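# Put one yellow sponge in each bench tote

## Task

Finish with precisely one yellow sponge inside each of the three totes on the bench, none of them sticking out past a tote's rim; every yellow sponge not in a tote must rest on top of the low shelf where the spares are kept. Do not shift or rotate the totes or the cartons beneath the bench, and the robot must not topple or be left leaning. Anything that stays in place only because the robot is holding it does not count.

## Robot and tools

ROBOT. A simulated Hello Robot Stretch 3 with one arm. It has a two-wheeled base (0.33 m long, 0.34 m wide), a lift that moves the arm up and down a mast, and a telescoping arm that reaches out to the robot's right side. To move the gripper forward or back you must drive the base, because the base cannot go sideways. Turning in place pivots about the point between the drive wheels, 0.05 m behind the front edge. With the arm fully in and the wrist folded, the swept turning radius is 0.28 m; an unfolded, level wrist reaches past that circle.

FRAMES. The base frame has its origin on the floor between the drive wheels, x forward, y left, z up. hand_pose is reported in this frame, located where the closed fingertips meet; with all wrist joints at zero its x axis points up, y back toward the mast, z toward the rear. The odometry frame is the base frame as it was when the scene began.

execute_actions. Argument "actions" is a list holding one action or none (empty just reports state and images). An action may contain:
- "base": exactly one of {"translate_m": d}, a straight drive offset in metres from the base's last reported position, -1 to 1, forward positive; or {"rotate_rad": d}, an in-place turn offset in radians, -3.2 to 3.2, left (counter-clockwise seen from above) positive.
- "joints": absolute targets keyed by name. lift_m 0 to 1.1 (arm height); arm_m 0 to 0.52 (extension); wrist_yaw_rad -1.345 to 4.42 (0 along the arm, positive toward the front, 3.0 folded over the base); wrist_pitch_rad -1.57 to 0.451 (0 level, negative tips fingers down); wrist_roll_rad -2.911 to 2.911 (0 means fingers side by side, level); gripper_m -0.089 to 0.179 (larger is wider; the real fingertip gap is about 0.007 less when almost shut and 0.025 less when fully open, and zero under 0.007); head_pan_rad -3.953 to 1.73 (0 forward, positive left, -1.57 looks along the arm); head_tilt_rad -1.53 to 0.419 (negative looks down). Metres and radians throughout.
- "contact_limits": {"arm_m": effort percent 1 to 100}; the arm motion halts with contact_stop when its effort reaches that value (negative sign when retracting). Too small stops instantly; values above the maximum are clipped. It also caps the arm's holding force until the next action.
Parts of one action start together but may finish at different times. Anything left out of an action may keep driving toward an earlier target. Unknown keys or out-of-range numbers reject the whole call with no motion. "cameras" picks head_camera, nav_camera, wrist_camera or all; omitted/null/["all"] gives all, [] gives none. If a result reports a stop, the remaining movement calls in that same reply are skipped.

wait: "seconds" 0 to 10; commands nothing new and returns state and images.
zoom_image: "camera" plus "region" [x0, y0, x1, y1] in pixels of that camera's most recent full image, origin top-left, at most 504 by 504.
finished_scene: "scene" is the current scene's number; ends it irreversibly and reports success. Replying with no tool call ends everything.

RESULT LINES. base_status and joint_status describe how each motion of the last accepted action ended: done, off_target (resting away from target, possibly still pushing), contact_stop, time_out or torque_fault (old target dropped). on_its_own covers things not commanded; its "held at" is a held target, not the actual position. lidar_m lists 12 distances from the base origin in 30-degree sectors, first straight ahead then counter-clockwise (4th left, 7th behind, 10th right), "-" for nothing; the scan plane is 0.17 m above the floor, misses clear objects and thin legs, and the robot's own body can hide sectors 5, 6, 9, 10. wrist_depth_mm and head_depth_mm are 7x7 grids of median depths (head grid is for the sideways image). base_odometry counts wheel turns, so slip looks like travel; turned_by_wheels and turned_by_imu give rotation since the last result; base_tilt gives lean in degrees (forward/right positive) with a fixed offset of up to about 4. motor_effort gives percent of maximum, positive toward larger joint values, peak in brackets; readings are noisy and biased. A rest effort outside its normal range suggests pushing or carrying. Positive wheel effort drives forward. Camera calibration lines give intrinsics and base-to-camera transforms; the wrist camera's pose error grows with arm joint errors.

GRIPPING. Close to a gripper_m under the object's width to grasp; open at least 0.02 above the touching value to let go. Neither the reading nor done proves a hold. Squeezing too hard triggers a stall guard that weakens the grip; send a different value to re-squeeze.

CONTACT. Arm and lift halt and go slack when pushing firmly; a slack lift may sag under load or be pushed up when fingers close on a surface. Base, wrist and head have no such stop and keep pushing. Prolonged strain makes a wrist servo shut off for 10 s (torque_fault).

SAFETY. Fold or unfold the wrist (yaw to 3.0) only with lift_m between 0.32 and 0.95, pitch -0.4 and roll near 0; once folded the lift may go to 0.25. With yaw below -0.4 keep pitch at -0.5 or lower. Base speed is high only when stowed (lift under 0.30, arm under 0.03, yaw above 2.54). Pushing into something rigid with the gripper higher than about 0.45 m, repeated pushes after a contact_stop, raised contact limits, driving while gripping or pressing a fixed object, or snagging furniture (especially in reverse) can tip the robot. If it leans, reverse the last move in small steps, free the gripper, and drop lift_m to about 0.2. Avoid dropping, slamming or shoving objects, and never disturb the totes or cartons.

Each tool is called after "Request:" as a command line: name --argument value for each argument, lists and objects as JSON in quotes; but a table of rows of numbers goes row by row, as --pt "numbers of a row", without its own name.

## Session

Request:
execute_actions --actions '[]'

Scene clock: 0.00 s.
base_odometry: x=+0.000 y=+0.000 heading=+0.000 (m, m, rad; odometry frame)
turned_by_wheels: +0.000 (rad since the last result)
turned_by_imu: +0.000 (rad since the last result)
base_tilt: forward=+0.4 right=+0.3 (deg)
lidar_m: 1.11 2.61 2.35 2.50 1.27 1.28 1.52 1.78 1.87 1.76 0.93 0.93
head_depth_mm: 1710 1712 1707 1702 1710 1179 1002 / 1833 1857 1857 1859 1835 1176 1093 / 1949 2045 2044 2041 1999 1266 1209 / 1994 2275 2270 2250 2164 1370 1352 / 2020 2570 2544 2533 2436 1523 1533 / 2034 2842 2901 2893 2810 1756 1741 / 2024 2727 2756 2770 2783 2709 2335
base_status: not commanded
joint_positions: lift_m=+0.311 arm_m=+0.002 wrist_yaw_rad=+2.933 wrist_pitch_rad=-0.538 wrist_roll_rad=+0.002 gripper_m=+0.037 head_pan_rad=-0.003 head_tilt_rad=-0.001
joint_status: not commanded
motor_effort: left_wheel=+0 right_wheel=-1 lift_m=+20 arm_m=+0 wrist_yaw_rad=+0 wrist_pitch_rad=+6 wrist_roll_rad=+0 gripper_m=-1 head_pan_rad=+0 head_tilt_rad=+2 (%)
hand_pose: x=+0.0218 y=+0.0558 z=+0.2974 quat_wxyz=(+0.258, +0.698, +0.116, +0.658) (m; base frame)
wrist_depth_mm: - - - - - - - / - - - - - - - / 890 - 848 846 832 798 791 / 700 694 682 659 675 654 636 / 584 571 584 567 570 548 538 / 495 512 - - - 473 469 / 447 - - - 416 416 412
pictures: head_camera (sideways: a quarter turn clockwise sets it upright), nav_camera (sideways: a quarter turn counterclockwise sets it upright), wrist_camera
Images, in order (width x height): head_camera 896x504, nav_camera 672x504, wrist_camera 644x364.

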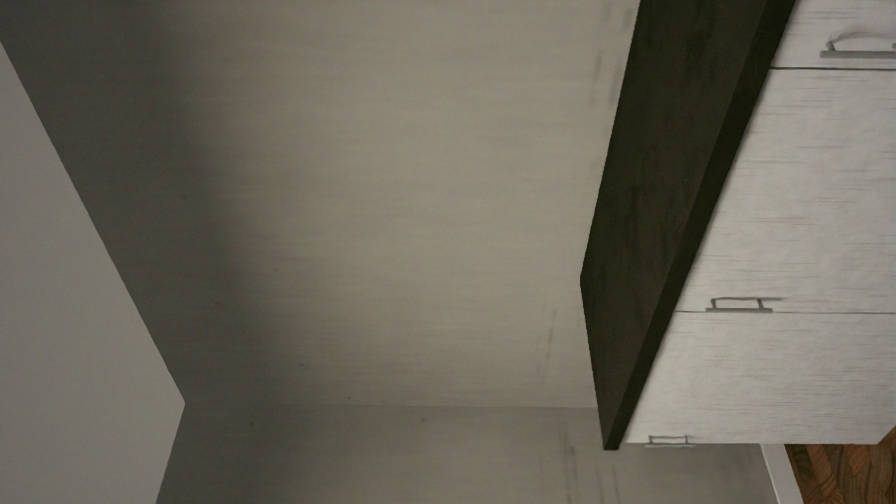

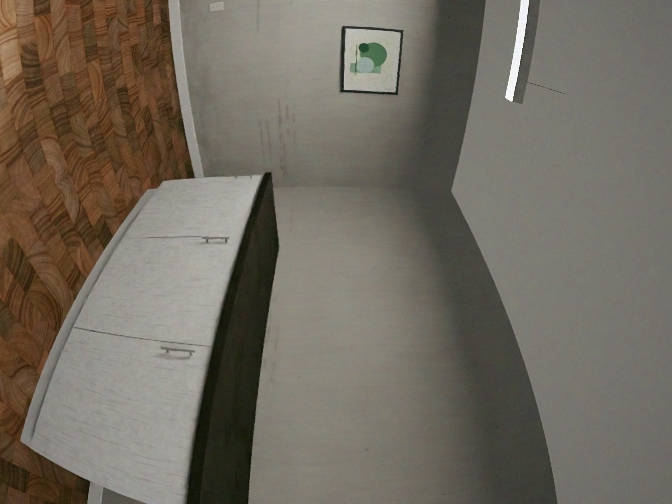

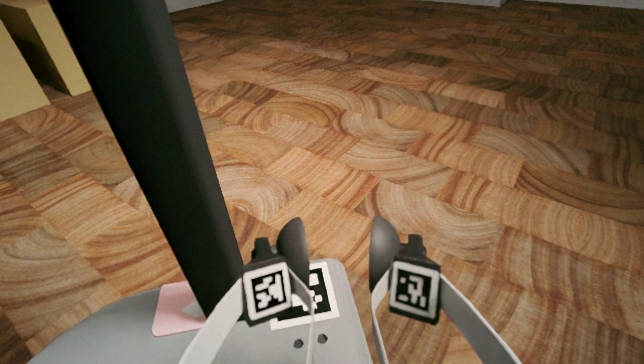

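Request:
execute_actions --actions '[{"joints":{"head_pan_rad":-3.9,"head_tilt_rad":-0.5}}]' --cameras '["head_camera","nav_camera"]'

Request:
execute_actions --actions '[{"joints":{"head_pan_rad":-2.4,"head_tilt_rad":-0.5}}]' --cameras '["head_camera","nav_camera"]'

Scene clock: 4.73 s.
base_odometry: x=+0.000 y=+0.000 heading=+0.000 (m, m, rad; odometry frame)
turned_by_wheels: +0.000 (rad since the last result)
turned_by_imu: +0.001 (rad since the last result)
base_tilt: forward=+0.3 right=+0.1 (deg)
lidar_m: 1.11 2.61 2.35 2.50 1.27 1.27 1.52 1.79 1.87 1.76 0.93 0.93
head_depth_mm: - - - - - - - / 1860 1993 1486 2345 - - - / 1892 2012 1329 2211 1646 1634 1379 / 1903 1983 1291 2322 1781 1654 1368 / 1921 2027 1348 2222 1640 1653 1380 / 1940 2041 1481 2223 1744 1663 1384 / 1950 2043 1486 2422 1677 1666 1369
base_status: not commanded
joint_positions: lift_m=+0.311 arm_m=+0.002 wrist_yaw_rad=+2.933 wrist_pitch_rad=-0.538 wrist_roll_rad=+0.002 gripper_m=+0.037 head_pan_rad=-3.893 head_tilt_rad=-0.494
joint_status: all done
motor_effort: left_wheel=+0(0) right_wheel=-1(0) lift_m=+20(20) arm_m=+0(1) wrist_yaw_rad=-1(1) wrist_pitch_rad=+6(6) wrist_roll_rad=+0(0) gripper_m=+1(0) head_pan_rad=-5(63) head_tilt_rad=-2(20) (%)
hand_pose: x=+0.0218 y=+0.0558 z=+0.2974 quat_wxyz=(+0.258, +0.698, +0.116, +0.658) (m; base frame)
wrist_depth_mm: - - - - - - - / - - - - - - - / 886 - 866 833 836 800 793 / 710 695 681 661 658 649 646 / 583 584 591 560 569 538 535 / 496 504 - - - 474 462 / 442 - - - 416 416 408
pictures: head_camera (sideways: a quarter turn clockwise sets it upright), nav_camera (sideways: a quarter turn counterclockwise sets it upright)
camera_calibration (this result's frames):
head_camera: T_world_to_cam=[[0.345243, -0.31521, -0.883996, 1.16856], [-0.669599, -0.742715, 0.00332239, 0.00804312], [-0.657605, 0.590776, -0.467482, 0.566988], [0, 0, 0, 1]] pos_world=[-0.0251984, 0.0393537, 1.29804]
nav_camera: T_world_to_cam=[[-0.351785, 0.310981, 0.882915, -1.10358], [0.672197, 0.740339, 0.00706408, 0.04032], [-0.651459, 0.595977, -0.46948, 0.573503], [0, 0, 0, 1]] pos_world=[-0.0417105, -0.0284535, 1.24333]
Images, in order (width x height): head_camera 896x504, nav_camera 672x504.

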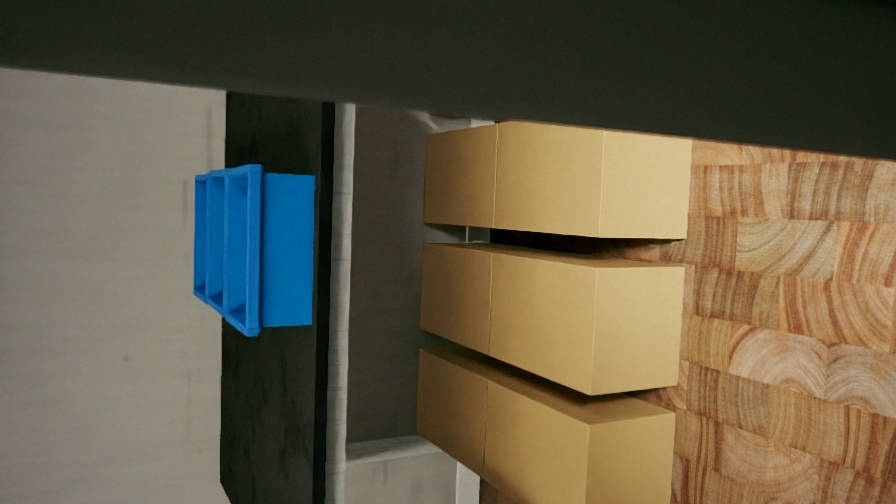

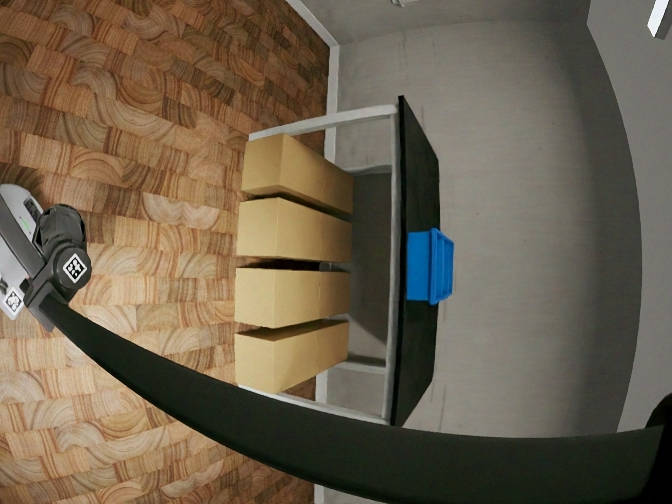

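Scene clock: 6.00 s.
base_odometry: x=+0.000 y=+0.000 heading=+0.000 (m, m, rad; odometry frame)
turned_by_wheels: +0.000 (rad since the last result)
turned_by_imu: +0.000 (rad since the last result)
base_tilt: forward=+0.5 right=+0.0 (deg)
lidar_m: 1.11 2.61 2.34 2.50 1.27 1.27 1.52 1.79 1.87 1.76 0.93 0.93
head_depth_mm: 1878 2021 2192 2390 2081 1661 1368 / 1849 2001 2104 2137 2073 1655 1379 / 1851 2023 2098 2274 2092 1656 1376 / 1833 2000 2104 2276 2099 1657 1371 / 1850 1985 2091 2149 2083 1657 1376 / 1855 2001 2092 2314 2065 1660 1377 / 1861 2001 2114 2172 2082 1662 1368
base_status: not commanded
joint_positions: lift_m=+0.311 arm_m=+0.002 wrist_yaw_rad=+2.933 wrist_pitch_rad=-0.538 wrist_roll_rad=+0.002 gripper_m=+0.037 head_pan_rad=-2.407 head_tilt_rad=-0.494
joint_status: all done
motor_effort: left_wheel=+0(0) right_wheel=+0(1) lift_m=+20(20) arm_m=+0(1) wrist_yaw_rad=+0(0) wrist_pitch_rad=+6(6) wrist_roll_rad=+0(0) gripper_m=+0(0) head_pan_rad=+6(63) head_tilt_rad=-1(1) (%)
hand_pose: x=+0.0218 y=+0.0558 z=+0.2974 quat_wxyz=(+0.258, +0.698, +0.116, +0.658) (m; base frame)
wrist_depth_mm: - - - - - - - / - - - - - - - / 898 - 836 826 811 804 791 / 694 698 677 664 659 657 640 / 579 571 582 564 568 541 544 / 496 508 - - - 473 469 / 448 - - - 413 414 409
pictures: head_camera (sideways: a quarter turn clockwise sets it upright), nav_camera (sideways: a quarter turn counterclockwise sets it upright)
camera_calibration (this result's frames):
head_camera: T_world_to_cam=[[0.343468, 0.317143, -0.883996, 1.16857], [0.682989, -0.730421, 0.00332239, -0.000207694], [-0.644636, -0.604901, -0.467482, 0.566909], [0, 0, 0, 1]] pos_world=[-0.0357762, -0.0278331, 1.29804]
nav_camera: T_world_to_cam=[[-0.339812, -0.324021, 0.882915, -1.10365], [-0.6804, 0.732807, 0.00706408, 0.0485708], [-0.649295, -0.598335, -0.46948, 0.573489], [0, 0, 0, 1]] pos_world=[0.0303783, -0.0500601, 1.24333]
Images, in order (width x height): head_camera 896x504, nav_camera 672x504.

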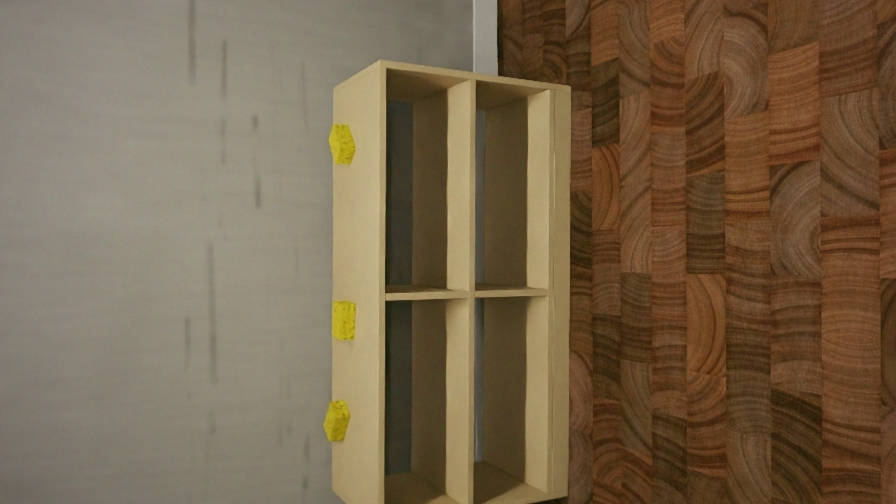

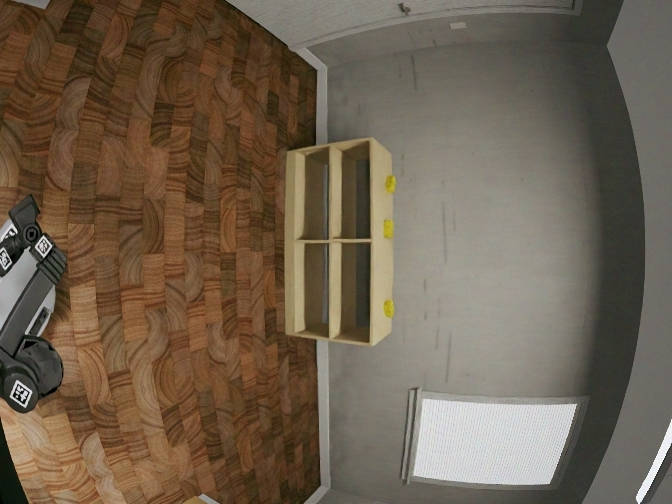

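Request:
execute_actions --actions '[{"joints":{"lift_m":0.28}}]' --cameras '[]'

Request:
execute_actions --actions '[{"base":{"rotate_rad":2.40}}]' --cameras '[]'

Request:
execute_actions --actions '[{"base":{"translate_m":0.95}}]' --cameras '[]'

Request:
execute_actions --actions '[{"base":{"rotate_rad":1.49},"joints":{"head_pan_rad":-1.57,"head_tilt_rad":-0.6}}]' --cameras '["head_camera","nav_camera"]'

Scene clock: 15.97 s.
base_odometry: x=+0.000 y=+0.000 heading=+0.000 (m, m, rad; odometry frame)
turned_by_wheels: +0.000 (rad since the last result)
turned_by_imu: +0.000 (rad since the last result)
base_tilt: forward=+0.4 right=+0.1 (deg)
lidar_m: 1.11 2.61 2.35 2.48 1.27 1.27 1.52 1.78 1.87 1.77 0.93 0.93
head_depth_mm: 1878 2011 2201 2385 2114 1655 1380 / 1856 2031 2105 2146 2096 1648 1376 / 1862 2007 2117 2280 2098 1664 1377 / 1859 2008 2118 2302 2094 1649 1367 / 1870 2003 2093 2155 2102 1664 1367 / 1833 2027 2083 2301 2088 1651 1378 / 1866 2012 2104 2148 2075 1656 1370
base_status: not commanded
joint_positions: lift_m=+0.280 arm_m=+0.002 wrist_yaw_rad=+2.933 wrist_pitch_rad=-0.538 wrist_roll_rad=+0.002 gripper_m=+0.037 head_pan_rad=-2.407 head_tilt_rad=-0.494
joint_status: all done
motor_effort: left_wheel=-1(0) right_wheel=+0(1) lift_m=+14(16) arm_m=+1(0) wrist_yaw_rad=+0(0) wrist_pitch_rad=+6(6) wrist_roll_rad=+0(0) gripper_m=-1(0) head_pan_rad=+4(5) head_tilt_rad=-1(1) (%)
hand_pose: x=+0.0218 y=+0.0558 z=+0.2670 quat_wxyz=(+0.258, +0.698, +0.116, +0.658) (m; base frame)
wrist_depth_mm: - - - - - - - / - - - - - - 945 / 836 - 781 778 757 755 737 / 652 648 635 619 612 598 592 / 546 536 541 540 527 505 503 / 469 - - - - 438 427 / - - - - 385 384 379
pictures: none
No camera images: the call's "cameras" was empty. Leave "cameras" out to get every camera's image.

Scene clock: 18.67 s.
base_odometry: x=+0.000 y=+0.000 heading=+2.400 (m, m, rad; odometry frame)
turned_by_wheels: +2.400 (rad since the last result)
turned_by_imu: +2.429 (rad since the last result)
base_tilt: forward=+0.3 right=+0.0 (deg)
lidar_m: 1.27 1.36 1.79 1.73 1.87 1.60 0.93 0.99 1.45 2.35 2.60 1.31
head_depth_mm: 1538 1627 1277 1105 1185 1278 1365 / 1657 1772 1283 1220 1315 1447 1378 / 1795 1905 1324 1354 1471 1615 1382 / 1955 2061 1449 1532 1684 1658 1382 / 2188 2283 1596 1753 1944 1652 1369 / 2436 2603 1813 2036 2083 1662 1375 / 2502 2658 2815 2786 2078 1646 1366
base_status: done
joint_positions: lift_m=+0.280 arm_m=+0.002 wrist_yaw_rad=+2.933 wrist_pitch_rad=-0.538 wrist_roll_rad=+0.002 gripper_m=+0.037 head_pan_rad=-2.407 head_tilt_rad=-0.494
joint_status: not commanded
motor_effort: left_wheel=-2(10) right_wheel=+1(6) lift_m=+14(15) arm_m=+0(0) wrist_yaw_rad=-1(1) wrist_pitch_rad=+6(6) wrist_roll_rad=+0(0) gripper_m=-1(0) head_pan_rad=+4(5) head_tilt_rad=-1(2) (%)
hand_pose: x=+0.0218 y=+0.0557 z=+0.2670 quat_wxyz=(+0.258, +0.698, +0.116, +0.658) (m; base frame)
wrist_depth_mm: - - - - - - - / - - - - - - 950 / 828 - 802 782 753 741 729 / 650 658 631 633 618 606 589 / 545 536 550 533 531 508 502 / 457 - - - - 437 434 / - - - - 388 385 382
pictures: none
No camera images: the call's "cameras" was empty. Leave "cameras" out to get every camera's image.

Scene clock: 23.53 s.
base_odometry: x=-0.700 y=+0.642 heading=+2.400 (m, m, rad; odometry frame)
turned_by_wheels: +0.000 (rad since the last result)
turned_by_imu: +0.005 (rad since the last result)
base_tilt: forward=+0.5 right=+0.1 (deg)
lidar_m: 0.32 0.34 0.53 1.71 2.21 2.57 1.88 2.00 2.44 2.39 0.44 0.33
head_depth_mm: 2509 2512 2137 2281 2082 1659 1371 / 2685 2676 2332 2489 2080 1663 1374 / 2958 2956 2590 2679 2067 1657 1376 / 3139 3384 3621 2806 2091 1654 1375 / 2939 3160 3477 2805 2086 1651 1374 / 2726 2977 3124 2805 2073 1641 1379 / 2580 2751 2876 2798 2083 1653 1372
base_status: done
joint_positions: lift_m=+0.280 arm_m=+0.002 wrist_yaw_rad=+2.933 wrist_pitch_rad=-0.538 wrist_roll_rad=+0.002 gripper_m=+0.037 head_pan_rad=-2.407 head_tilt_rad=-0.494
joint_status: not commanded
motor_effort: left_wheel=-2(7) right_wheel=+1(8) lift_m=+14(14) arm_m=+0(0) wrist_yaw_rad=-1(0) wrist_pitch_rad=+6(6) wrist_roll_rad=+0(0) gripper_m=+1(0) head_pan_rad=+5(4) head_tilt_rad=-1(1) (%)
hand_pose: x=+0.0218 y=+0.0557 z=+0.2670 quat_wxyz=(+0.258, +0.698, +0.116, +0.658) (m; base frame)
wrist_depth_mm: - - - - - 515 475 / - - - - 900 506 356 / 824 - 792 777 735 535 346 / 658 644 632 626 609 507 351 / 540 533 543 541 532 489 359 / 466 - - - - 442 362 / - - - - 390 383 362
pictures: none
No camera images: the call's "cameras" was empty. Leave "cameras" out to get every camera's image.

Scene clock: 25.73 s.
base_odometry: x=-0.700 y=+0.642 heading=-2.393 (m, m, rad; odometry frame)
turned_by_wheels: +1.490 (rad since the last result)
turned_by_imu: +1.508 (rad since the last result)
base_tilt: forward=+0.4 right=+0.0 (deg)
lidar_m: 1.85 1.72 2.35 1.88 1.95 2.66 2.39 0.49 0.34 0.33 0.33 0.45
head_depth_mm: 1064 1173 955 698 530 473 1084 / 1065 1170 959 536 426 460 1025 / 1066 1150 747 572 424 460 1021 / 1067 1138 749 570 422 458 1068 / 1061 1136 747 568 420 456 1048 / 1056 1154 746 564 427 453 1024 / 1060 1162 908 543 424 452 1023
base_status: done
joint_positions: lift_m=+0.280 arm_m=+0.002 wrist_yaw_rad=+2.933 wrist_pitch_rad=-0.538 wrist_roll_rad=+0.002 gripper_m=+0.037 head_pan_rad=-1.577 head_tilt_rad=-0.593
joint_status: all done
motor_effort: left_wheel=-2(10) right_wheel=+2(7) lift_m=+14(15) arm_m=+0(0) wrist_yaw_rad=+1(1) wrist_pitch_rad=+6(6) wrist_roll_rad=+0(0) gripper_m=-1(2) head_pan_rad=+5(58) head_tilt_rad=-1(11) (%)
hand_pose: x=+0.0218 y=+0.0557 z=+0.2670 quat_wxyz=(+0.258, +0.698, +0.116, +0.658) (m; base frame)
wrist_depth_mm: - - - - - - - / - - - - - - 947 / 808 - 802 772 769 751 735 / 661 644 629 629 608 610 588 / 542 540 545 538 532 503 500 / 464 - - - - 440 429 / - - - - 390 383 382
pictures: head_camera (sideways: a quarter turn clockwise sets it upright), nav_camera (sideways: a quarter turn counterclockwise sets it upright)
camera_calibration (this result's frames):
head_camera: T_world_to_cam=[[-0.0018867, 0.552602, -0.833443, 1.10475], [0.999927, 0.0110095, 0.00503611, -0.00437155], [0.0119588, -0.833373, -0.552582, 0.673629], [0, 0, 0, 1]] pos_world=[-0.0016002, -0.0490574, 1.29301]
nav_camera: T_world_to_cam=[[0.0094313, -0.554426, 0.832179, -1.03962], [-0.999948, -0.00853321, 0.00564755, 0.0523651], [0.00397001, -0.832189, -0.554478, 0.680096], [0, 0, 0, 1]] pos_world=[0.0594673, -0.00997627, 1.24195]
Images, in order (width x height): head_camera 896x504, nav_camera 672x504.

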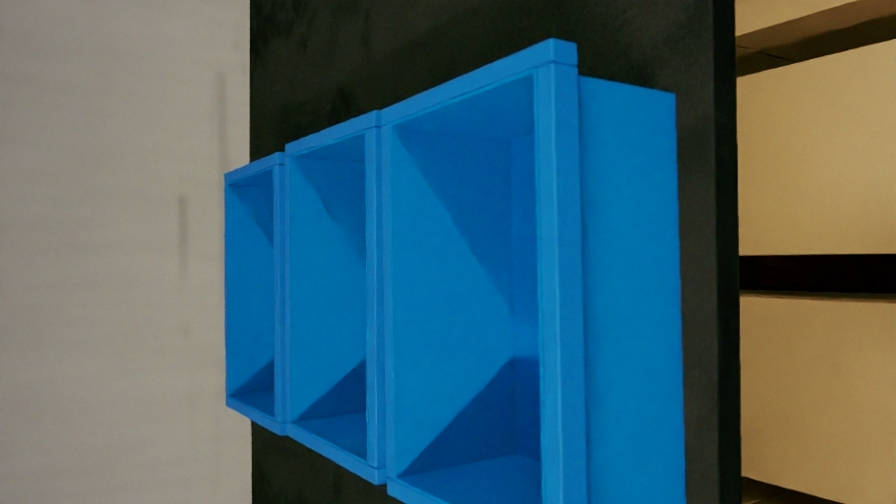

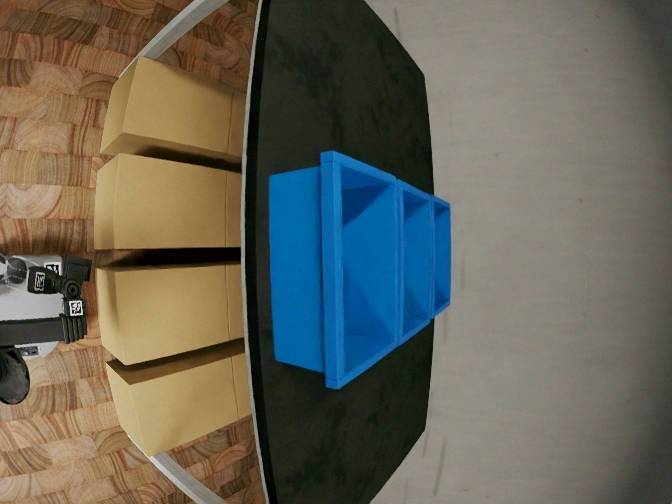

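Request:
execute_actions --actions '[{"joints":{"lift_m":0.6,"wrist_pitch_rad":-0.4}}]' --cameras '[]'

Request:
execute_actions --actions '[{"joints":{"lift_m":1.1,"wrist_yaw_rad":1.6}}]' --cameras '[]'

Request:
execute_actions --actions '[{"joints":{"wrist_yaw_rad":0,"wrist_pitch_rad":-0.5}}]'

Scene clock: 34.13 s.
base_odometry: x=-0.700 y=+0.642 heading=-2.393 (m, m, rad; odometry frame)
turned_by_wheels: +0.000 (rad since the last result)
turned_by_imu: +0.001 (rad since the last result)
base_tilt: forward=+0.4 right=+0.2 (deg)
lidar_m: 1.86 1.72 2.34 1.88 1.95 2.66 2.39 0.49 0.34 0.33 0.33 0.45
head_depth_mm: 1071 1166 960 693 531 474 1083 / 1064 1165 957 536 426 462 1021 / 1065 1143 749 572 424 461 1023 / 1064 1136 750 570 423 458 1067 / 1060 1131 747 565 420 457 1045 / 1058 1147 748 564 427 454 1025 / 1053 1158 907 544 424 451 1024
base_status: not commanded
joint_positions: lift_m=+0.600 arm_m=+0.002 wrist_yaw_rad=+2.933 wrist_pitch_rad=-0.424 wrist_roll_rad=+0.002 gripper_m=+0.037 head_pan_rad=-1.577 head_tilt_rad=-0.593
joint_status: all done
motor_effort: left_wheel=-2(2) right_wheel=+1(1) lift_m=+25(26) arm_m=+0(0) wrist_yaw_rad=+1(0) wrist_pitch_rad=+11(12) wrist_roll_rad=+0(0) gripper_m=-1(0) head_pan_rad=+3(5) head_tilt_rad=-2(2) (%)
hand_pose: x=+0.0251 y=+0.0714 z=+0.6110 quat_wxyz=(+0.220, +0.703, +0.076, +0.671) (m; base frame)
wrist_depth_mm: - - - - - - - / - - - - - - - / - - - - - - - / - - - - - - - / - - - - - - - / 916 898 - 875 - 852 861 / 776 764 - 756 732 739 731
pictures: none
No camera images: the call's "cameras" was empty. Leave "cameras" out to get every camera's image.

Scene clock: 39.50 s.
base_odometry: x=-0.700 y=+0.642 heading=-2.393 (m, m, rad; odometry frame)
turned_by_wheels: +0.000 (rad since the last result)
turned_by_imu: +0.001 (rad since the last result)
base_tilt: forward=+0.3 right=+0.1 (deg)
lidar_m: 1.85 1.71 2.35 1.88 1.94 2.66 2.38 0.49 0.34 0.33 0.34 0.45
head_depth_mm: - - - - - 460 1078 / - - - - - 460 1018 / - - - - - 786 1022 / 1057 1133 747 559 - - 1013 / 1063 1134 745 557 - - 977 / 1058 1148 747 556 - - 958 / 1059 1159 906 542 - - 983
base_status: not commanded
joint_positions: lift_m=+1.100 arm_m=+0.002 wrist_yaw_rad=+1.604 wrist_pitch_rad=-0.423 wrist_roll_rad=+0.002 gripper_m=+0.037 head_pan_rad=-1.577 head_tilt_rad=-0.593
joint_status: all done
motor_effort: left_wheel=-2(2) right_wheel=+1(1) lift_m=+25(26) arm_m=+0(0) wrist_yaw_rad=-5(7) wrist_pitch_rad=+11(11) wrist_roll_rad=+0(0) gripper_m=-1(2) head_pan_rad=+5(5) head_tilt_rad=-2(2) (%)
hand_pose: x=+0.2022 y=-0.1402 z=+1.1111 quat_wxyz=(+0.587, +0.601, -0.374, +0.393) (m; base frame)
wrist_depth_mm: - - - - - - - / - - - - - - - / - - - - - - - / - - - - - 564 551 / - - - - - 454 445 / - - - - - 392 373 / - - - - - 333 319
pictures: none
No camera images: the call's "cameras" was empty. Leave "cameras" out to get every camera's image.

Scene clock: 41.30 s.
base_odometry: x=-0.700 y=+0.642 heading=-2.393 (m, m, rad; odometry frame)
turned_by_wheels: +0.000 (rad since the last result)
turned_by_imu: +0.000 (rad since the last result)
base_tilt: forward=+0.3 right=+0.1 (deg)
lidar_m: 1.85 1.72 2.34 1.88 1.95 2.67 2.39 0.49 0.34 0.33 0.34 0.45
head_depth_mm: - - - - - - 1077 / - - - - - - 997 / - - - - - 1121 1019 / 1067 1135 746 546 421 458 1069 / 1060 1133 744 567 420 456 1044 / 1058 1141 747 564 426 453 1018 / 1060 1155 907 545 425 451 1021
base_status: not commanded
joint_positions: lift_m=+1.100 arm_m=+0.002 wrist_yaw_rad=+0.004 wrist_pitch_rad=-0.511 wrist_roll_rad=+0.002 gripper_m=+0.037 head_pan_rad=-1.577 head_tilt_rad=-0.593
joint_status: all done
motor_effort: left_wheel=-2(2) right_wheel=+1(1) lift_m=+25(25) arm_m=+0(0) wrist_yaw_rad=-5(7) wrist_pitch_rad=+5(10) wrist_roll_rad=+0(0) gripper_m=+0(0) head_pan_rad=+5(4) head_tilt_rad=-2(2) (%)
hand_pose: x=-0.0207 y=-0.3591 z=+1.0920 quat_wxyz=(+0.684, +0.180, -0.684, -0.178) (m; base frame)
wrist_depth_mm: 886 877 874 890 912 864 884 / 945 901 675 527 832 810 854 / 666 657 512 521 549 598 599 / 526 351 343 340 339 478 471 / 433 312 379 380 277 401 395 / 240 305 360 346 - 337 340 / 193 191 189 189 190 297 299
pictures: head_camera (sideways: a quarter turn clockwise sets it upright), nav_camera (sideways: a quarter turn counterclockwise sets it upright), wrist_camera
camera_calibration (this result's frames):
head_camera: T_world_to_cam=[[-0.00188657, 0.552602, -0.833443, 1.10475], [0.999927, 0.0110093, 0.00503611, -0.00437156], [0.0119586, -0.833372, -0.552582, 0.673629], [0, 0, 0, 1]] pos_world=[-0.00160021, -0.0490574, 1.29301]
nav_camera: T_world_to_cam=[[0.00943117, -0.554426, 0.832179, -1.03962], [-0.999948, -0.00853297, 0.00564755, 0.0523651], [0.00396981, -0.832189, -0.554478, 0.680096], [0, 0, 0, 1]] pos_world=[0.0594673, -0.00997627, 1.24195]
wrist_camera: T_world_to_cam=[[-0.998196, -0.00220415, -0.0599908, 0.0566433], [0.0472418, 0.587755, -0.807659, 1.134], [0.0370401, -0.809036, -0.58659, 0.513953], [0, 0, 0, 1]] pos_world=[-0.0160678, -0.25058, 1.22076]
Images, in order (width x height): head_camera 896x504, nav_camera 672x504, wrist_camera 644x364.

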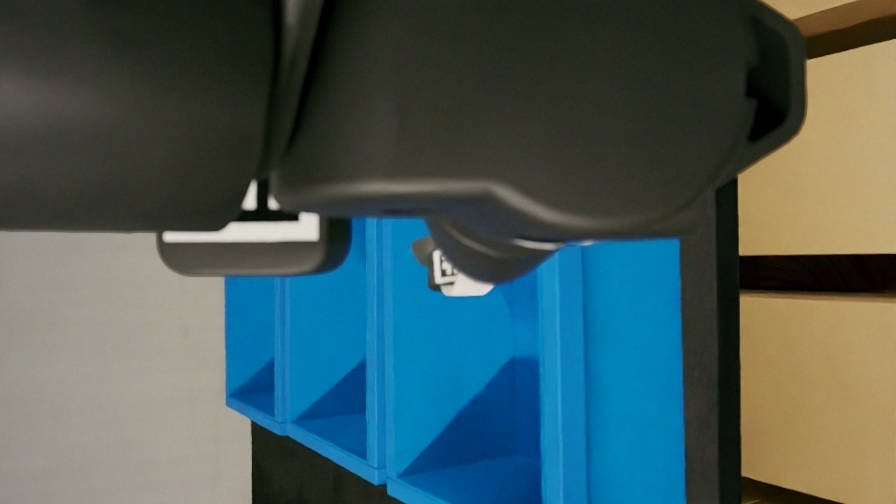

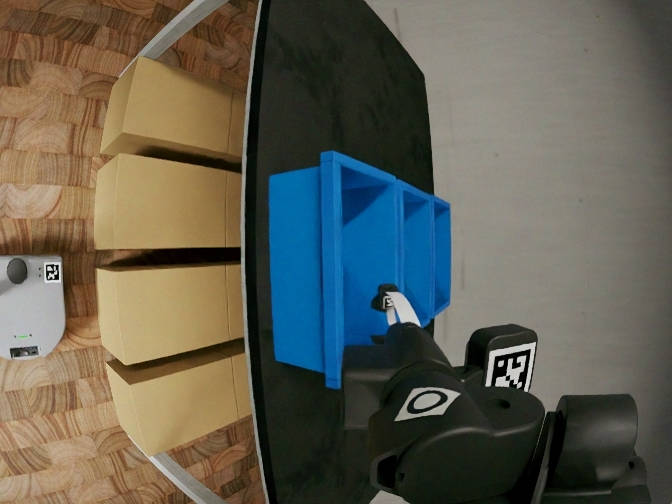

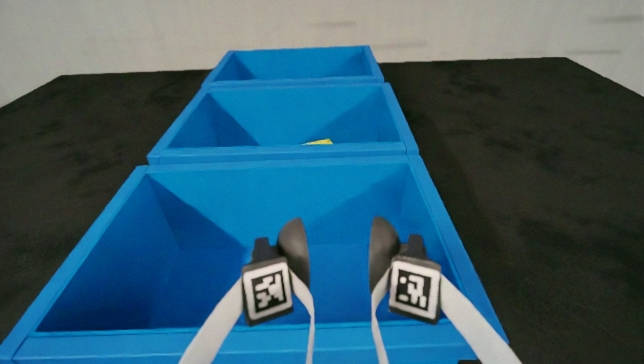

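Request:
execute_actions --actions '[{"joints":{"arm_m":0.12,"wrist_pitch_rad":-0.7,"gripper_m":0.17}}]' --cameras '["wrist_camera"]'

Request:
execute_actions --actions '[{"joints":{"arm_m":0.32}}]' --cameras '["wrist_camera"]'

Request:
execute_actions --actions '[{"joints":{"arm_m":0.52}}]' --cameras '["wrist_camera"]'

Scene clock: 46.33 s.
base_odometry: x=-0.700 y=+0.642 heading=-2.393 (m, m, rad; odometry frame)
turned_by_wheels: +0.000 (rad since the last result)
turned_by_imu: +0.001 (rad since the last result)
base_tilt: forward=+0.3 right=+0.1 (deg)
lidar_m: 1.85 1.71 2.34 1.88 1.95 2.67 2.39 0.49 0.34 0.33 0.34 0.45
head_depth_mm: - - 844 683 530 472 1082 / - - - 493 426 460 1019 / - - - 597 424 461 1023 / 1060 1132 747 580 422 458 1068 / 1058 1135 748 576 421 456 1042 / 1063 1149 745 564 427 453 1021 / 1058 1166 907 544 424 451 1024
base_status: not commanded
joint_positions: lift_m=+1.100 arm_m=+0.120 wrist_yaw_rad=+0.003 wrist_pitch_rad=-0.709 wrist_roll_rad=+0.002 gripper_m=+0.170 head_pan_rad=-1.577 head_tilt_rad=-0.593
joint_status: all done
motor_effort: left_wheel=-3(2) right_wheel=+1(1) lift_m=+25(25) arm_m=+5(6) wrist_yaw_rad=-4(6) wrist_pitch_rad=+4(5) wrist_roll_rad=+0(0) gripper_m=+1(87) head_pan_rad=+6(4) head_tilt_rad=-1(2) (%)
hand_pose: x=-0.0211 y=-0.4436 z=+1.0533 quat_wxyz=(+0.663, +0.246, -0.663, -0.245) (m; base frame)
wrist_depth_mm: 709 661 394 392 605 626 616 / 554 375 410 409 406 506 496 / 462 282 444 258 255 425 419 / 248 245 238 240 234 368 365 / 224 275 289 294 273 310 321 / 221 - 296 293 278 173 290 / 210 262 266 263 256 176 252
pictures: wrist_camera
camera_calibration (this result's frames):
wrist_camera: T_world_to_cam=[[-0.998231, 0.0108679, -0.0584591, 0.0579471], [0.0476347, 0.734596, -0.676831, 1.07977], [0.0355881, -0.678418, -0.733814, 0.635957], [0, 0, 0, 1]] pos_world=[-0.0162223, -0.362377, 1.20088]
Images, in order (width x height): wrist_camera 644x364.

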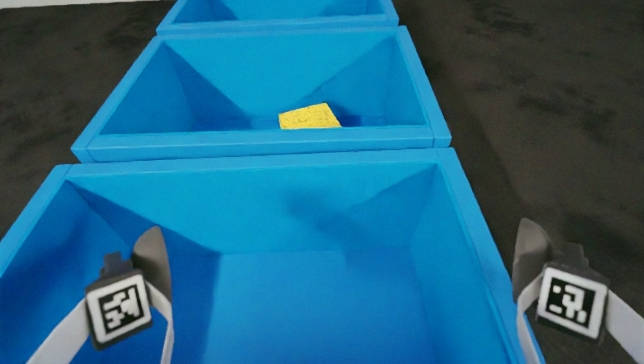

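Scene clock: 49.03 s.
base_odometry: x=-0.700 y=+0.642 heading=-2.393 (m, m, rad; odometry frame)
turned_by_wheels: +0.000 (rad since the last result)
turned_by_imu: +0.000 (rad since the last result)
base_tilt: forward=+0.3 right=+0.1 (deg)
lidar_m: 1.85 1.71 2.34 1.88 1.95 2.65 2.38 0.49 0.34 0.32 0.34 0.45
head_depth_mm: 1067 1172 955 696 529 473 1084 / - 1191 906 535 425 461 1024 / - - 737 570 423 460 1023 / 1062 1152 742 569 422 457 1070 / 1060 1136 748 564 420 454 1042 / 1064 1147 746 565 426 454 1022 / 1057 1163 907 544 424 451 1020
base_status: not commanded
joint_positions: lift_m=+1.100 arm_m=+0.320 wrist_yaw_rad=+0.002 wrist_pitch_rad=-0.709 wrist_roll_rad=+0.002 gripper_m=+0.170 head_pan_rad=-1.577 head_tilt_rad=-0.593
joint_status: all done
motor_effort: left_wheel=-2(3) right_wheel=+1(1) lift_m=+26(25) arm_m=+4(9) wrist_yaw_rad=-4(5) wrist_pitch_rad=+4(4) wrist_roll_rad=+0(0) gripper_m=+1(0) head_pan_rad=+3(4) head_tilt_rad=-1(2) (%)
hand_pose: x=-0.0211 y=-0.6435 z=+1.0533 quat_wxyz=(+0.663, +0.246, -0.663, -0.245) (m; base frame)
wrist_depth_mm: 643 632 393 396 638 629 605 / 556 392 428 430 451 506 495 / 461 268 269 264 265 427 424 / 243 257 258 260 246 367 361 / 228 289 314 303 288 316 320 / 227 - 289 252 278 177 289 / 216 262 264 222 256 164 251
pictures: wrist_camera
camera_calibration (this result's frames):
wrist_camera: T_world_to_cam=[[-0.998227, 0.0112376, -0.0584553, 0.0602877], [0.0478942, 0.734768, -0.676625, 1.22652], [0.0353474, -0.678225, -0.734004, 0.500593], [0, 0, 0, 1]] pos_world=[-0.0162569, -0.562367, 1.20085]
Images, in order (width x height): wrist_camera 644x364.

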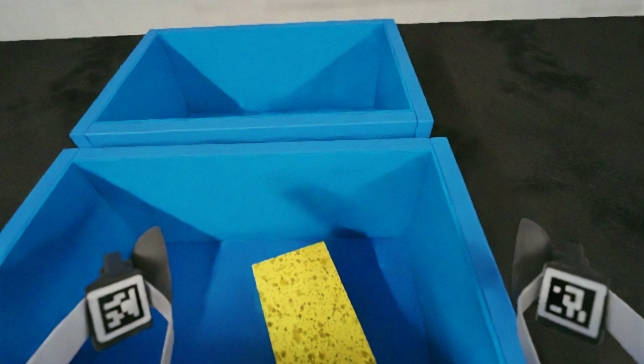

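Scene clock: 51.73 s.
base_odometry: x=-0.700 y=+0.642 heading=-2.393 (m, m, rad; odometry frame)
turned_by_wheels: +0.000 (rad since the last result)
turned_by_imu: +0.000 (rad since the last result)
base_tilt: forward=+0.2 right=+0.2 (deg)
lidar_m: 1.85 1.71 2.35 1.88 1.94 2.66 2.38 0.49 0.34 0.33 0.34 0.45
head_depth_mm: 1084 1171 958 695 529 473 1083 / 1067 1165 958 535 424 460 1025 / - 1138 748 570 423 460 1028 / 1057 1118 747 569 421 458 1068 / 1058 1132 747 567 419 454 1046 / 1062 1145 745 564 426 453 1020 / 1056 1161 904 543 423 452 1019
base_status: not commanded
joint_positions: lift_m=+1.100 arm_m=+0.520 wrist_yaw_rad=+0.002 wrist_pitch_rad=-0.709 wrist_roll_rad=+0.002 gripper_m=+0.170 head_pan_rad=-1.577 head_tilt_rad=-0.593
joint_status: all done
motor_effort: left_wheel=-2(2) right_wheel=+1(1) lift_m=+25(25) arm_m=+4(7) wrist_yaw_rad=-4(3) wrist_pitch_rad=+4(4) wrist_roll_rad=+0(0) gripper_m=+0(1) head_pan_rad=+5(5) head_tilt_rad=-1(1) (%)
hand_pose: x=-0.0211 y=-0.8435 z=+1.0532 quat_wxyz=(+0.663, +0.246, -0.663, -0.245) (m; base frame)
wrist_depth_mm: 468 469 469 475 473 471 483 / 510 508 516 505 503 512 496 / 458 453 258 260 416 424 420 / 248 284 284 289 271 369 361 / 241 318 323 324 249 326 318 / 238 - 295 291 253 277 289 / 225 260 264 261 250 158 252
pictures: wrist_camera
camera_calibration (this result's frames):
wrist_camera: T_world_to_cam=[[-0.998226, 0.011342, -0.0584523, 0.0626011], [0.0479616, 0.734908, -0.676469, 1.37337], [0.0352845, -0.678072, -0.734148, 0.365227], [0, 0, 0, 1]] pos_world=[-0.0162659, -0.762361, 1.20083]
Images, in order (width x height): wrist_camera 644x364.

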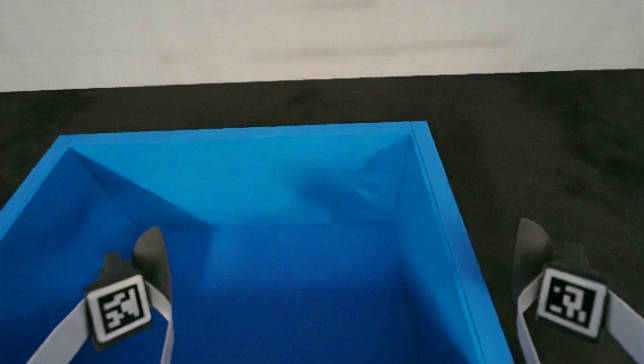

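Request:
execute_actions --actions '[{"joints":{"wrist_pitch_rad":-0.92,"gripper_m":0.10}}]' --cameras '["wrist_camera"]'

Request:
execute_actions --actions '[{"joints":{"wrist_pitch_rad":-0.5}}]' --cameras '[]'

Request:
execute_actions --actions '[{"joints":{"arm_m":0.37}}]' --cameras '[]'

Request:
execute_actions --actions '[{"joints":{"wrist_pitch_rad":-1.0}}]' --cameras '["wrist_camera"]'

Request:
execute_actions --actions '[{"joints":{"wrist_pitch_rad":-0.5}}]' --cameras '[]'

Request:
execute_actions --actions '[{"joints":{"arm_m":0.16}}]' --cameras '[]'

Request:
execute_actions --actions '[{"joints":{"wrist_pitch_rad":-1.1}}]' --cameras '["wrist_camera"]'

Scene clock: 60.00 s.
base_odometry: x=-0.700 y=+0.642 heading=-2.394 (m, m, rad; odometry frame)
turned_by_wheels: +0.000 (rad since the last result)
turned_by_imu: +0.000 (rad since the last result)
base_tilt: forward=+0.4 right=+0.0 (deg)
lidar_m: 1.85 1.71 2.34 1.88 1.95 2.66 2.39 0.49 0.34 0.33 0.34 0.45
head_depth_mm: 1078 1174 959 694 529 473 1081 / 1071 1168 959 533 426 461 1023 / - 1154 734 572 423 461 1022 / 1058 1124 738 569 421 459 1066 / 1061 1130 745 566 420 455 1049 / 1058 1133 747 565 425 453 1019 / 1055 1160 865 543 424 451 1022
base_status: not commanded
joint_positions: lift_m=+1.100 arm_m=+0.520 wrist_yaw_rad=-0.007 wrist_pitch_rad=-0.908 wrist_roll_rad=+0.002 gripper_m=+0.100 head_pan_rad=-1.577 head_tilt_rad=-0.593
joint_status: all done
motor_effort: left_wheel=-7(7) right_wheel=+7(8) lift_m=+23(25) arm_m=+3(5) wrist_yaw_rad=+9(10) wrist_pitch_rad=-5(11) wrist_roll_rad=+0(2) gripper_m=-5(89) head_pan_rad=+4(4) head_tilt_rad=-1(2) (%)
hand_pose: x=-0.0226 y=-0.8033 z=+1.0215 quat_wxyz=(+0.634, +0.308, -0.637, -0.313) (m; base frame)
wrist_depth_mm: 441 437 427 418 414 410 404 / 245 249 246 242 241 364 361 / 267 307 299 294 268 326 325 / 268 307 306 305 219 299 295 / 270 283 282 277 171 275 271 / 259 259 257 255 166 - 251 / 145 139 138 135 134 232 234
pictures: wrist_camera
camera_calibration (this result's frames):
wrist_camera: T_world_to_cam=[[-0.997969, 0.032735, -0.0546528, 0.072124], [0.0563461, 0.853847, -0.517466, 1.2558], [0.0297258, -0.519494, -0.853957, 0.618923], [0, 0, 0, 1]] pos_world=[-0.0171799, -0.753095, 1.18231]
Images, in order (width x height): wrist_camera 644x364.

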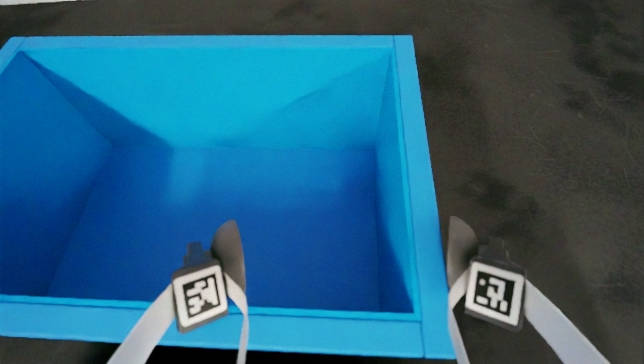

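Scene clock: 61.07 s.
base_odometry: x=-0.700 y=+0.642 heading=-2.393 (m, m, rad; odometry frame)
turned_by_wheels: +0.000 (rad since the last result)
turned_by_imu: +0.001 (rad since the last result)
base_tilt: forward=+0.3 right=+0.2 (deg)
lidar_m: 1.85 1.71 2.34 1.88 1.95 2.66 2.38 0.49 0.34 0.33 0.34 0.45
head_depth_mm: 1081 1169 954 697 529 473 1084 / 1065 1165 955 535 424 460 1020 / - 1156 741 569 423 460 1024 / 1060 912 745 569 421 457 1070 / 1066 1138 748 567 420 454 1045 / 1055 1131 744 564 427 453 1021 / 1058 1158 862 543 423 451 1025
base_status: not commanded
joint_positions: lift_m=+1.100 arm_m=+0.520 wrist_yaw_rad=-0.004 wrist_pitch_rad=-0.524 wrist_roll_rad=+0.002 gripper_m=+0.100 head_pan_rad=-1.577 head_tilt_rad=-0.593
joint_status: all done
motor_effort: left_wheel=-2(7) right_wheel=+1(7) lift_m=+24(24) arm_m=+4(3) wrist_yaw_rad=+6(9) wrist_pitch_rad=+11(13) wrist_roll_rad=+0(0) gripper_m=-1(5) head_pan_rad=+4(4) head_tilt_rad=-2(2) (%)
hand_pose: x=-0.0224 y=-0.8745 z=+1.0893 quat_wxyz=(+0.682, +0.182, -0.684, -0.185) (m; base frame)
wrist_depth_mm: 434 434 440 440 440 440 442 / 479 483 483 480 486 488 484 / 533 533 539 537 539 537 525 / 513 504 500 482 477 469 459 / 275 273 268 262 272 399 386 / 271 308 310 304 287 345 334 / 268 306 304 300 284 290 293
pictures: none
No camera images: the call's "cameras" was empty. Leave "cameras" out to get every camera's image.

Scene clock: 63.43 s.
base_odometry: x=-0.700 y=+0.642 heading=-2.393 (m, m, rad; odometry frame)
turned_by_wheels: +0.000 (rad since the last result)
turned_by_imu: +0.000 (rad since the last result)
base_tilt: forward=+0.4 right=+0.0 (deg)
lidar_m: 1.85 1.72 2.35 1.88 1.94 2.66 2.39 0.49 0.34 0.33 0.34 0.45
head_depth_mm: 1084 1171 960 693 529 472 1086 / - 1169 956 536 425 461 1022 / - - 744 571 424 461 1021 / 1044 1136 745 569 422 458 1065 / 1057 1130 747 567 419 455 1044 / 1058 1132 745 564 426 452 1025 / 1058 1159 863 544 424 451 1016
base_status: not commanded
joint_positions: lift_m=+1.100 arm_m=+0.370 wrist_yaw_rad=-0.003 wrist_pitch_rad=-0.523 wrist_roll_rad=+0.002 gripper_m=+0.100 head_pan_rad=-1.577 head_tilt_rad=-0.593
joint_status: all done
motor_effort: left_wheel=-2(2) right_wheel=+2(1) lift_m=+24(24) arm_m=-4(6) wrist_yaw_rad=+3(5) wrist_pitch_rad=+11(12) wrist_roll_rad=+0(0) gripper_m=-1(0) head_pan_rad=+5(5) head_tilt_rad=-2(1) (%)
hand_pose: x=-0.0221 y=-0.7252 z=+1.0895 quat_wxyz=(+0.682, +0.182, -0.684, -0.184) (m; base frame)
wrist_depth_mm: 568 568 569 569 569 576 576 / 621 632 626 629 628 632 632 / 660 608 393 382 591 587 574 / 509 380 422 410 476 467 461 / 276 338 416 404 384 396 390 / 219 217 212 212 212 347 333 / 219 237 236 237 228 281 293
pictures: none
No camera images: the call's "cameras" was empty. Leave "cameras" out to get every camera's image.

Scene clock: 64.43 s.
base_odometry: x=-0.700 y=+0.642 heading=-2.393 (m, m, rad; odometry frame)
turned_by_wheels: +0.000 (rad since the last result)
turned_by_imu: +0.001 (rad since the last result)
base_tilt: forward=+0.4 right=+0.2 (deg)
lidar_m: 1.85 1.71 2.35 1.88 1.94 2.66 2.39 0.49 0.34 0.33 0.34 0.45
head_depth_mm: 1082 1174 963 696 514 473 1086 / - 1179 957 538 426 461 1022 / - 1178 741 571 424 461 1024 / 1062 1148 744 570 423 458 1071 / 1053 1129 747 566 420 456 1049 / 1060 1132 749 564 427 454 1020 / 1058 1159 862 546 425 452 1020
base_status: not commanded
joint_positions: lift_m=+1.100 arm_m=+0.370 wrist_yaw_rad=+0.015 wrist_pitch_rad=-0.847 wrist_roll_rad=-0.053 gripper_m=+0.100 head_pan_rad=-1.577 head_tilt_rad=-0.593
joint_status: wrist_pitch_rad off_target (ended at -0.847, target -1.000)
on_its_own: wrist_yaw_rad is at rest, and its effort (-20) is outside its rest range (-12 to +12); wrist_pitch_rad is at rest, and its effort (-72) is outside its rest range (-20 to +32)
motor_effort: left_wheel=+4(4) right_wheel=-6(7) lift_m=+20(24) arm_m=-3(3) wrist_yaw_rad=-20(21) wrist_pitch_rad=-72(73) wrist_roll_rad=+23(24) gripper_m=+0(1) head_pan_rad=+4(5) head_tilt_rad=-1(2) (%)
hand_pose: x=-0.0192 y=-0.6668 z=+1.0307 quat_wxyz=(+0.664, +0.303, -0.625, -0.278) (m; base frame)
wrist_depth_mm: 469 352 365 352 462 485 489 / 251 321 402 398 393 424 417 / 215 211 209 218 215 369 369 / 223 242 235 229 220 323 328 / 225 284 289 283 274 286 297 / 227 267 224 226 264 - 271 / 228 245 242 206 242 151 250
pictures: wrist_camera
camera_calibration (this result's frames):
wrist_camera: T_world_to_cam=[[-0.999198, -0.0348496, -0.0197234, -0.00955085], [-0.0174109, 0.821646, -0.569732, 1.17481], [0.0360605, -0.568932, -0.821594, 0.631348], [0, 0, 0, 1]] pos_world=[-0.0118554, -0.606419, 1.18785]
Images, in order (width x height): wrist_camera 644x364.

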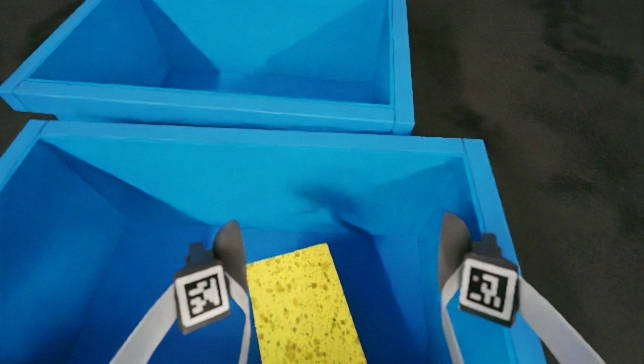

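Scene clock: 67.27 s.
base_odometry: x=-0.700 y=+0.642 heading=-2.393 (m, m, rad; odometry frame)
turned_by_wheels: +0.000 (rad since the last result)
turned_by_imu: +0.000 (rad since the last result)
base_tilt: forward=+0.3 right=-0.1 (deg)
lidar_m: 1.85 1.71 2.36 1.87 1.94 2.66 2.38 0.49 0.34 0.33 0.34 0.45
head_depth_mm: 1081 1167 953 693 529 473 1087 / - 1180 954 535 424 460 1020 / - 1166 741 572 424 461 1022 / 1045 1133 746 568 421 458 1069 / 1061 1132 747 566 419 456 1043 / 1057 1129 744 564 426 453 1021 / 1056 1161 860 542 424 451 1021
base_status: not commanded
joint_positions: lift_m=+1.100 arm_m=+0.370 wrist_yaw_rad=+0.004 wrist_pitch_rad=-0.524 wrist_roll_rad=-0.001 gripper_m=+0.100 head_pan_rad=-1.577 head_tilt_rad=-0.593
joint_status: all done
motor_effort: left_wheel=-1(4) right_wheel=+1(6) lift_m=+20(20) arm_m=-1(3) wrist_yaw_rad=-6(20) wrist_pitch_rad=+11(71) wrist_roll_rad=+2(24) gripper_m=-1(0) head_pan_rad=+4(5) head_tilt_rad=-1(1) (%)
hand_pose: x=-0.0207 y=-0.7249 z=+1.0896 quat_wxyz=(+0.684, +0.185, -0.682, -0.182) (m; base frame)
wrist_depth_mm: 567 572 572 573 574 566 573 / 633 628 625 636 628 623 634 / 649 602 400 385 592 593 579 / 505 375 422 412 458 472 462 / 273 333 421 405 387 397 389 / 219 217 215 216 215 348 337 / 222 240 241 241 233 234 296
pictures: none
No camera images: the call's "cameras" was empty. Leave "cameras" out to get every camera's image.

Scene clock: 70.07 s.
base_odometry: x=-0.700 y=+0.642 heading=-2.393 (m, m, rad; odometry frame)
turned_by_wheels: +0.000 (rad since the last result)
turned_by_imu: +0.000 (rad since the last result)
base_tilt: forward=+0.3 right=+0.1 (deg)
lidar_m: 1.85 1.72 2.34 1.88 1.94 2.66 2.38 0.49 0.34 0.32 0.34 0.45
head_depth_mm: - - 932 696 528 472 1085 / - - 906 536 426 460 1019 / - - - 571 425 460 1019 / 1058 1133 750 569 421 459 1071 / 1057 1126 747 566 420 456 1046 / 1057 1134 745 563 426 453 1019 / 1058 1155 865 544 425 452 1023
base_status: not commanded
joint_positions: lift_m=+1.100 arm_m=+0.160 wrist_yaw_rad=+0.003 wrist_pitch_rad=-0.523 wrist_roll_rad=-0.001 gripper_m=+0.100 head_pan_rad=-1.577 head_tilt_rad=-0.593
joint_status: all done
motor_effort: left_wheel=-1(1) right_wheel=+0(1) lift_m=+20(20) arm_m=-3(1) wrist_yaw_rad=-3(5) wrist_pitch_rad=+11(11) wrist_roll_rad=+1(2) gripper_m=+1(0) head_pan_rad=+5(4) head_tilt_rad=-2(2) (%)
hand_pose: x=-0.0210 y=-0.5152 z=+1.0898 quat_wxyz=(+0.684, +0.184, -0.682, -0.182) (m; base frame)
wrist_depth_mm: 754 741 762 757 758 762 756 / 806 824 573 549 798 773 780 / 646 572 399 382 602 590 583 / 513 363 409 413 399 478 467 / 421 292 424 354 270 398 390 / 234 231 215 213 211 350 336 / 213 227 231 231 232 236 295
pictures: none
No camera images: the call's "cameras" was empty. Leave "cameras" out to get every camera's image.

Scene clock: 71.23 s.
base_odometry: x=-0.700 y=+0.642 heading=-2.393 (m, m, rad; odometry frame)
turned_by_wheels: +0.000 (rad since the last result)
turned_by_imu: +0.000 (rad since the last result)
base_tilt: forward=+0.3 right=+0.1 (deg)
lidar_m: 1.85 1.72 2.34 1.88 1.94 2.66 2.38 0.49 0.34 0.33 0.34 0.45
head_depth_mm: - - 927 695 529 473 1088 / - - 953 532 421 460 1019 / - - - - 423 459 1019 / 1067 1135 748 588 422 459 1068 / 1062 1134 749 565 419 457 1044 / 1057 1127 747 565 426 453 1021 / 1058 1159 864 545 424 451 1018
base_status: not commanded
joint_positions: lift_m=+1.100 arm_m=+0.160 wrist_yaw_rad=+0.003 wrist_pitch_rad=-1.101 wrist_roll_rad=-0.001 gripper_m=+0.100 head_pan_rad=-1.577 head_tilt_rad=-0.593
joint_status: all done
motor_effort: left_wheel=-1(2) right_wheel=+0(1) lift_m=+20(20) arm_m=-4(3) wrist_yaw_rad=-4(3) wrist_pitch_rad=+0(10) wrist_roll_rad=+1(1) gripper_m=-1(0) head_pan_rad=+5(3) head_tilt_rad=-1(1) (%)
hand_pose: x=-0.0214 y=-0.3998 z=+0.9993 quat_wxyz=(+0.604, +0.371, -0.602, -0.369) (m; base frame)
wrist_depth_mm: 176 176 178 181 184 177 306 / 211 217 221 224 218 164 287 / 227 276 273 274 267 154 274 / 225 266 265 263 257 144 259 / 223 252 251 247 245 141 243 / 222 240 236 236 233 128 231 / 209 227 215 199 185 140 219
pictures: wrist_camera
camera_calibration (this result's frames):
wrist_camera: T_world_to_cam=[[-0.998437, 0.0297826, -0.0472931, 0.0504217], [0.0443052, 0.937588, -0.344915, 0.760522], [0.034069, -0.346471, -0.937442, 0.962212], [0, 0, 0, 1]] pos_world=[-0.0161338, -0.381179, 1.16672]
Images, in order (width x height): wrist_camera 644x364.

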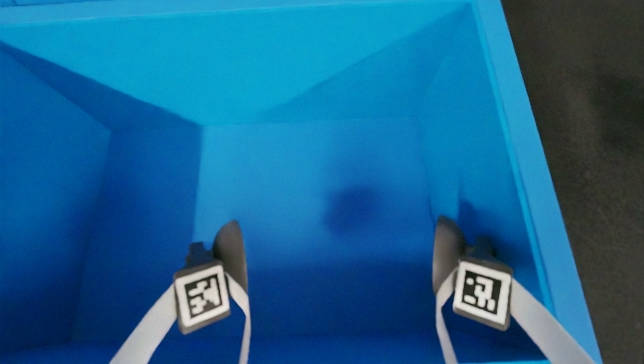

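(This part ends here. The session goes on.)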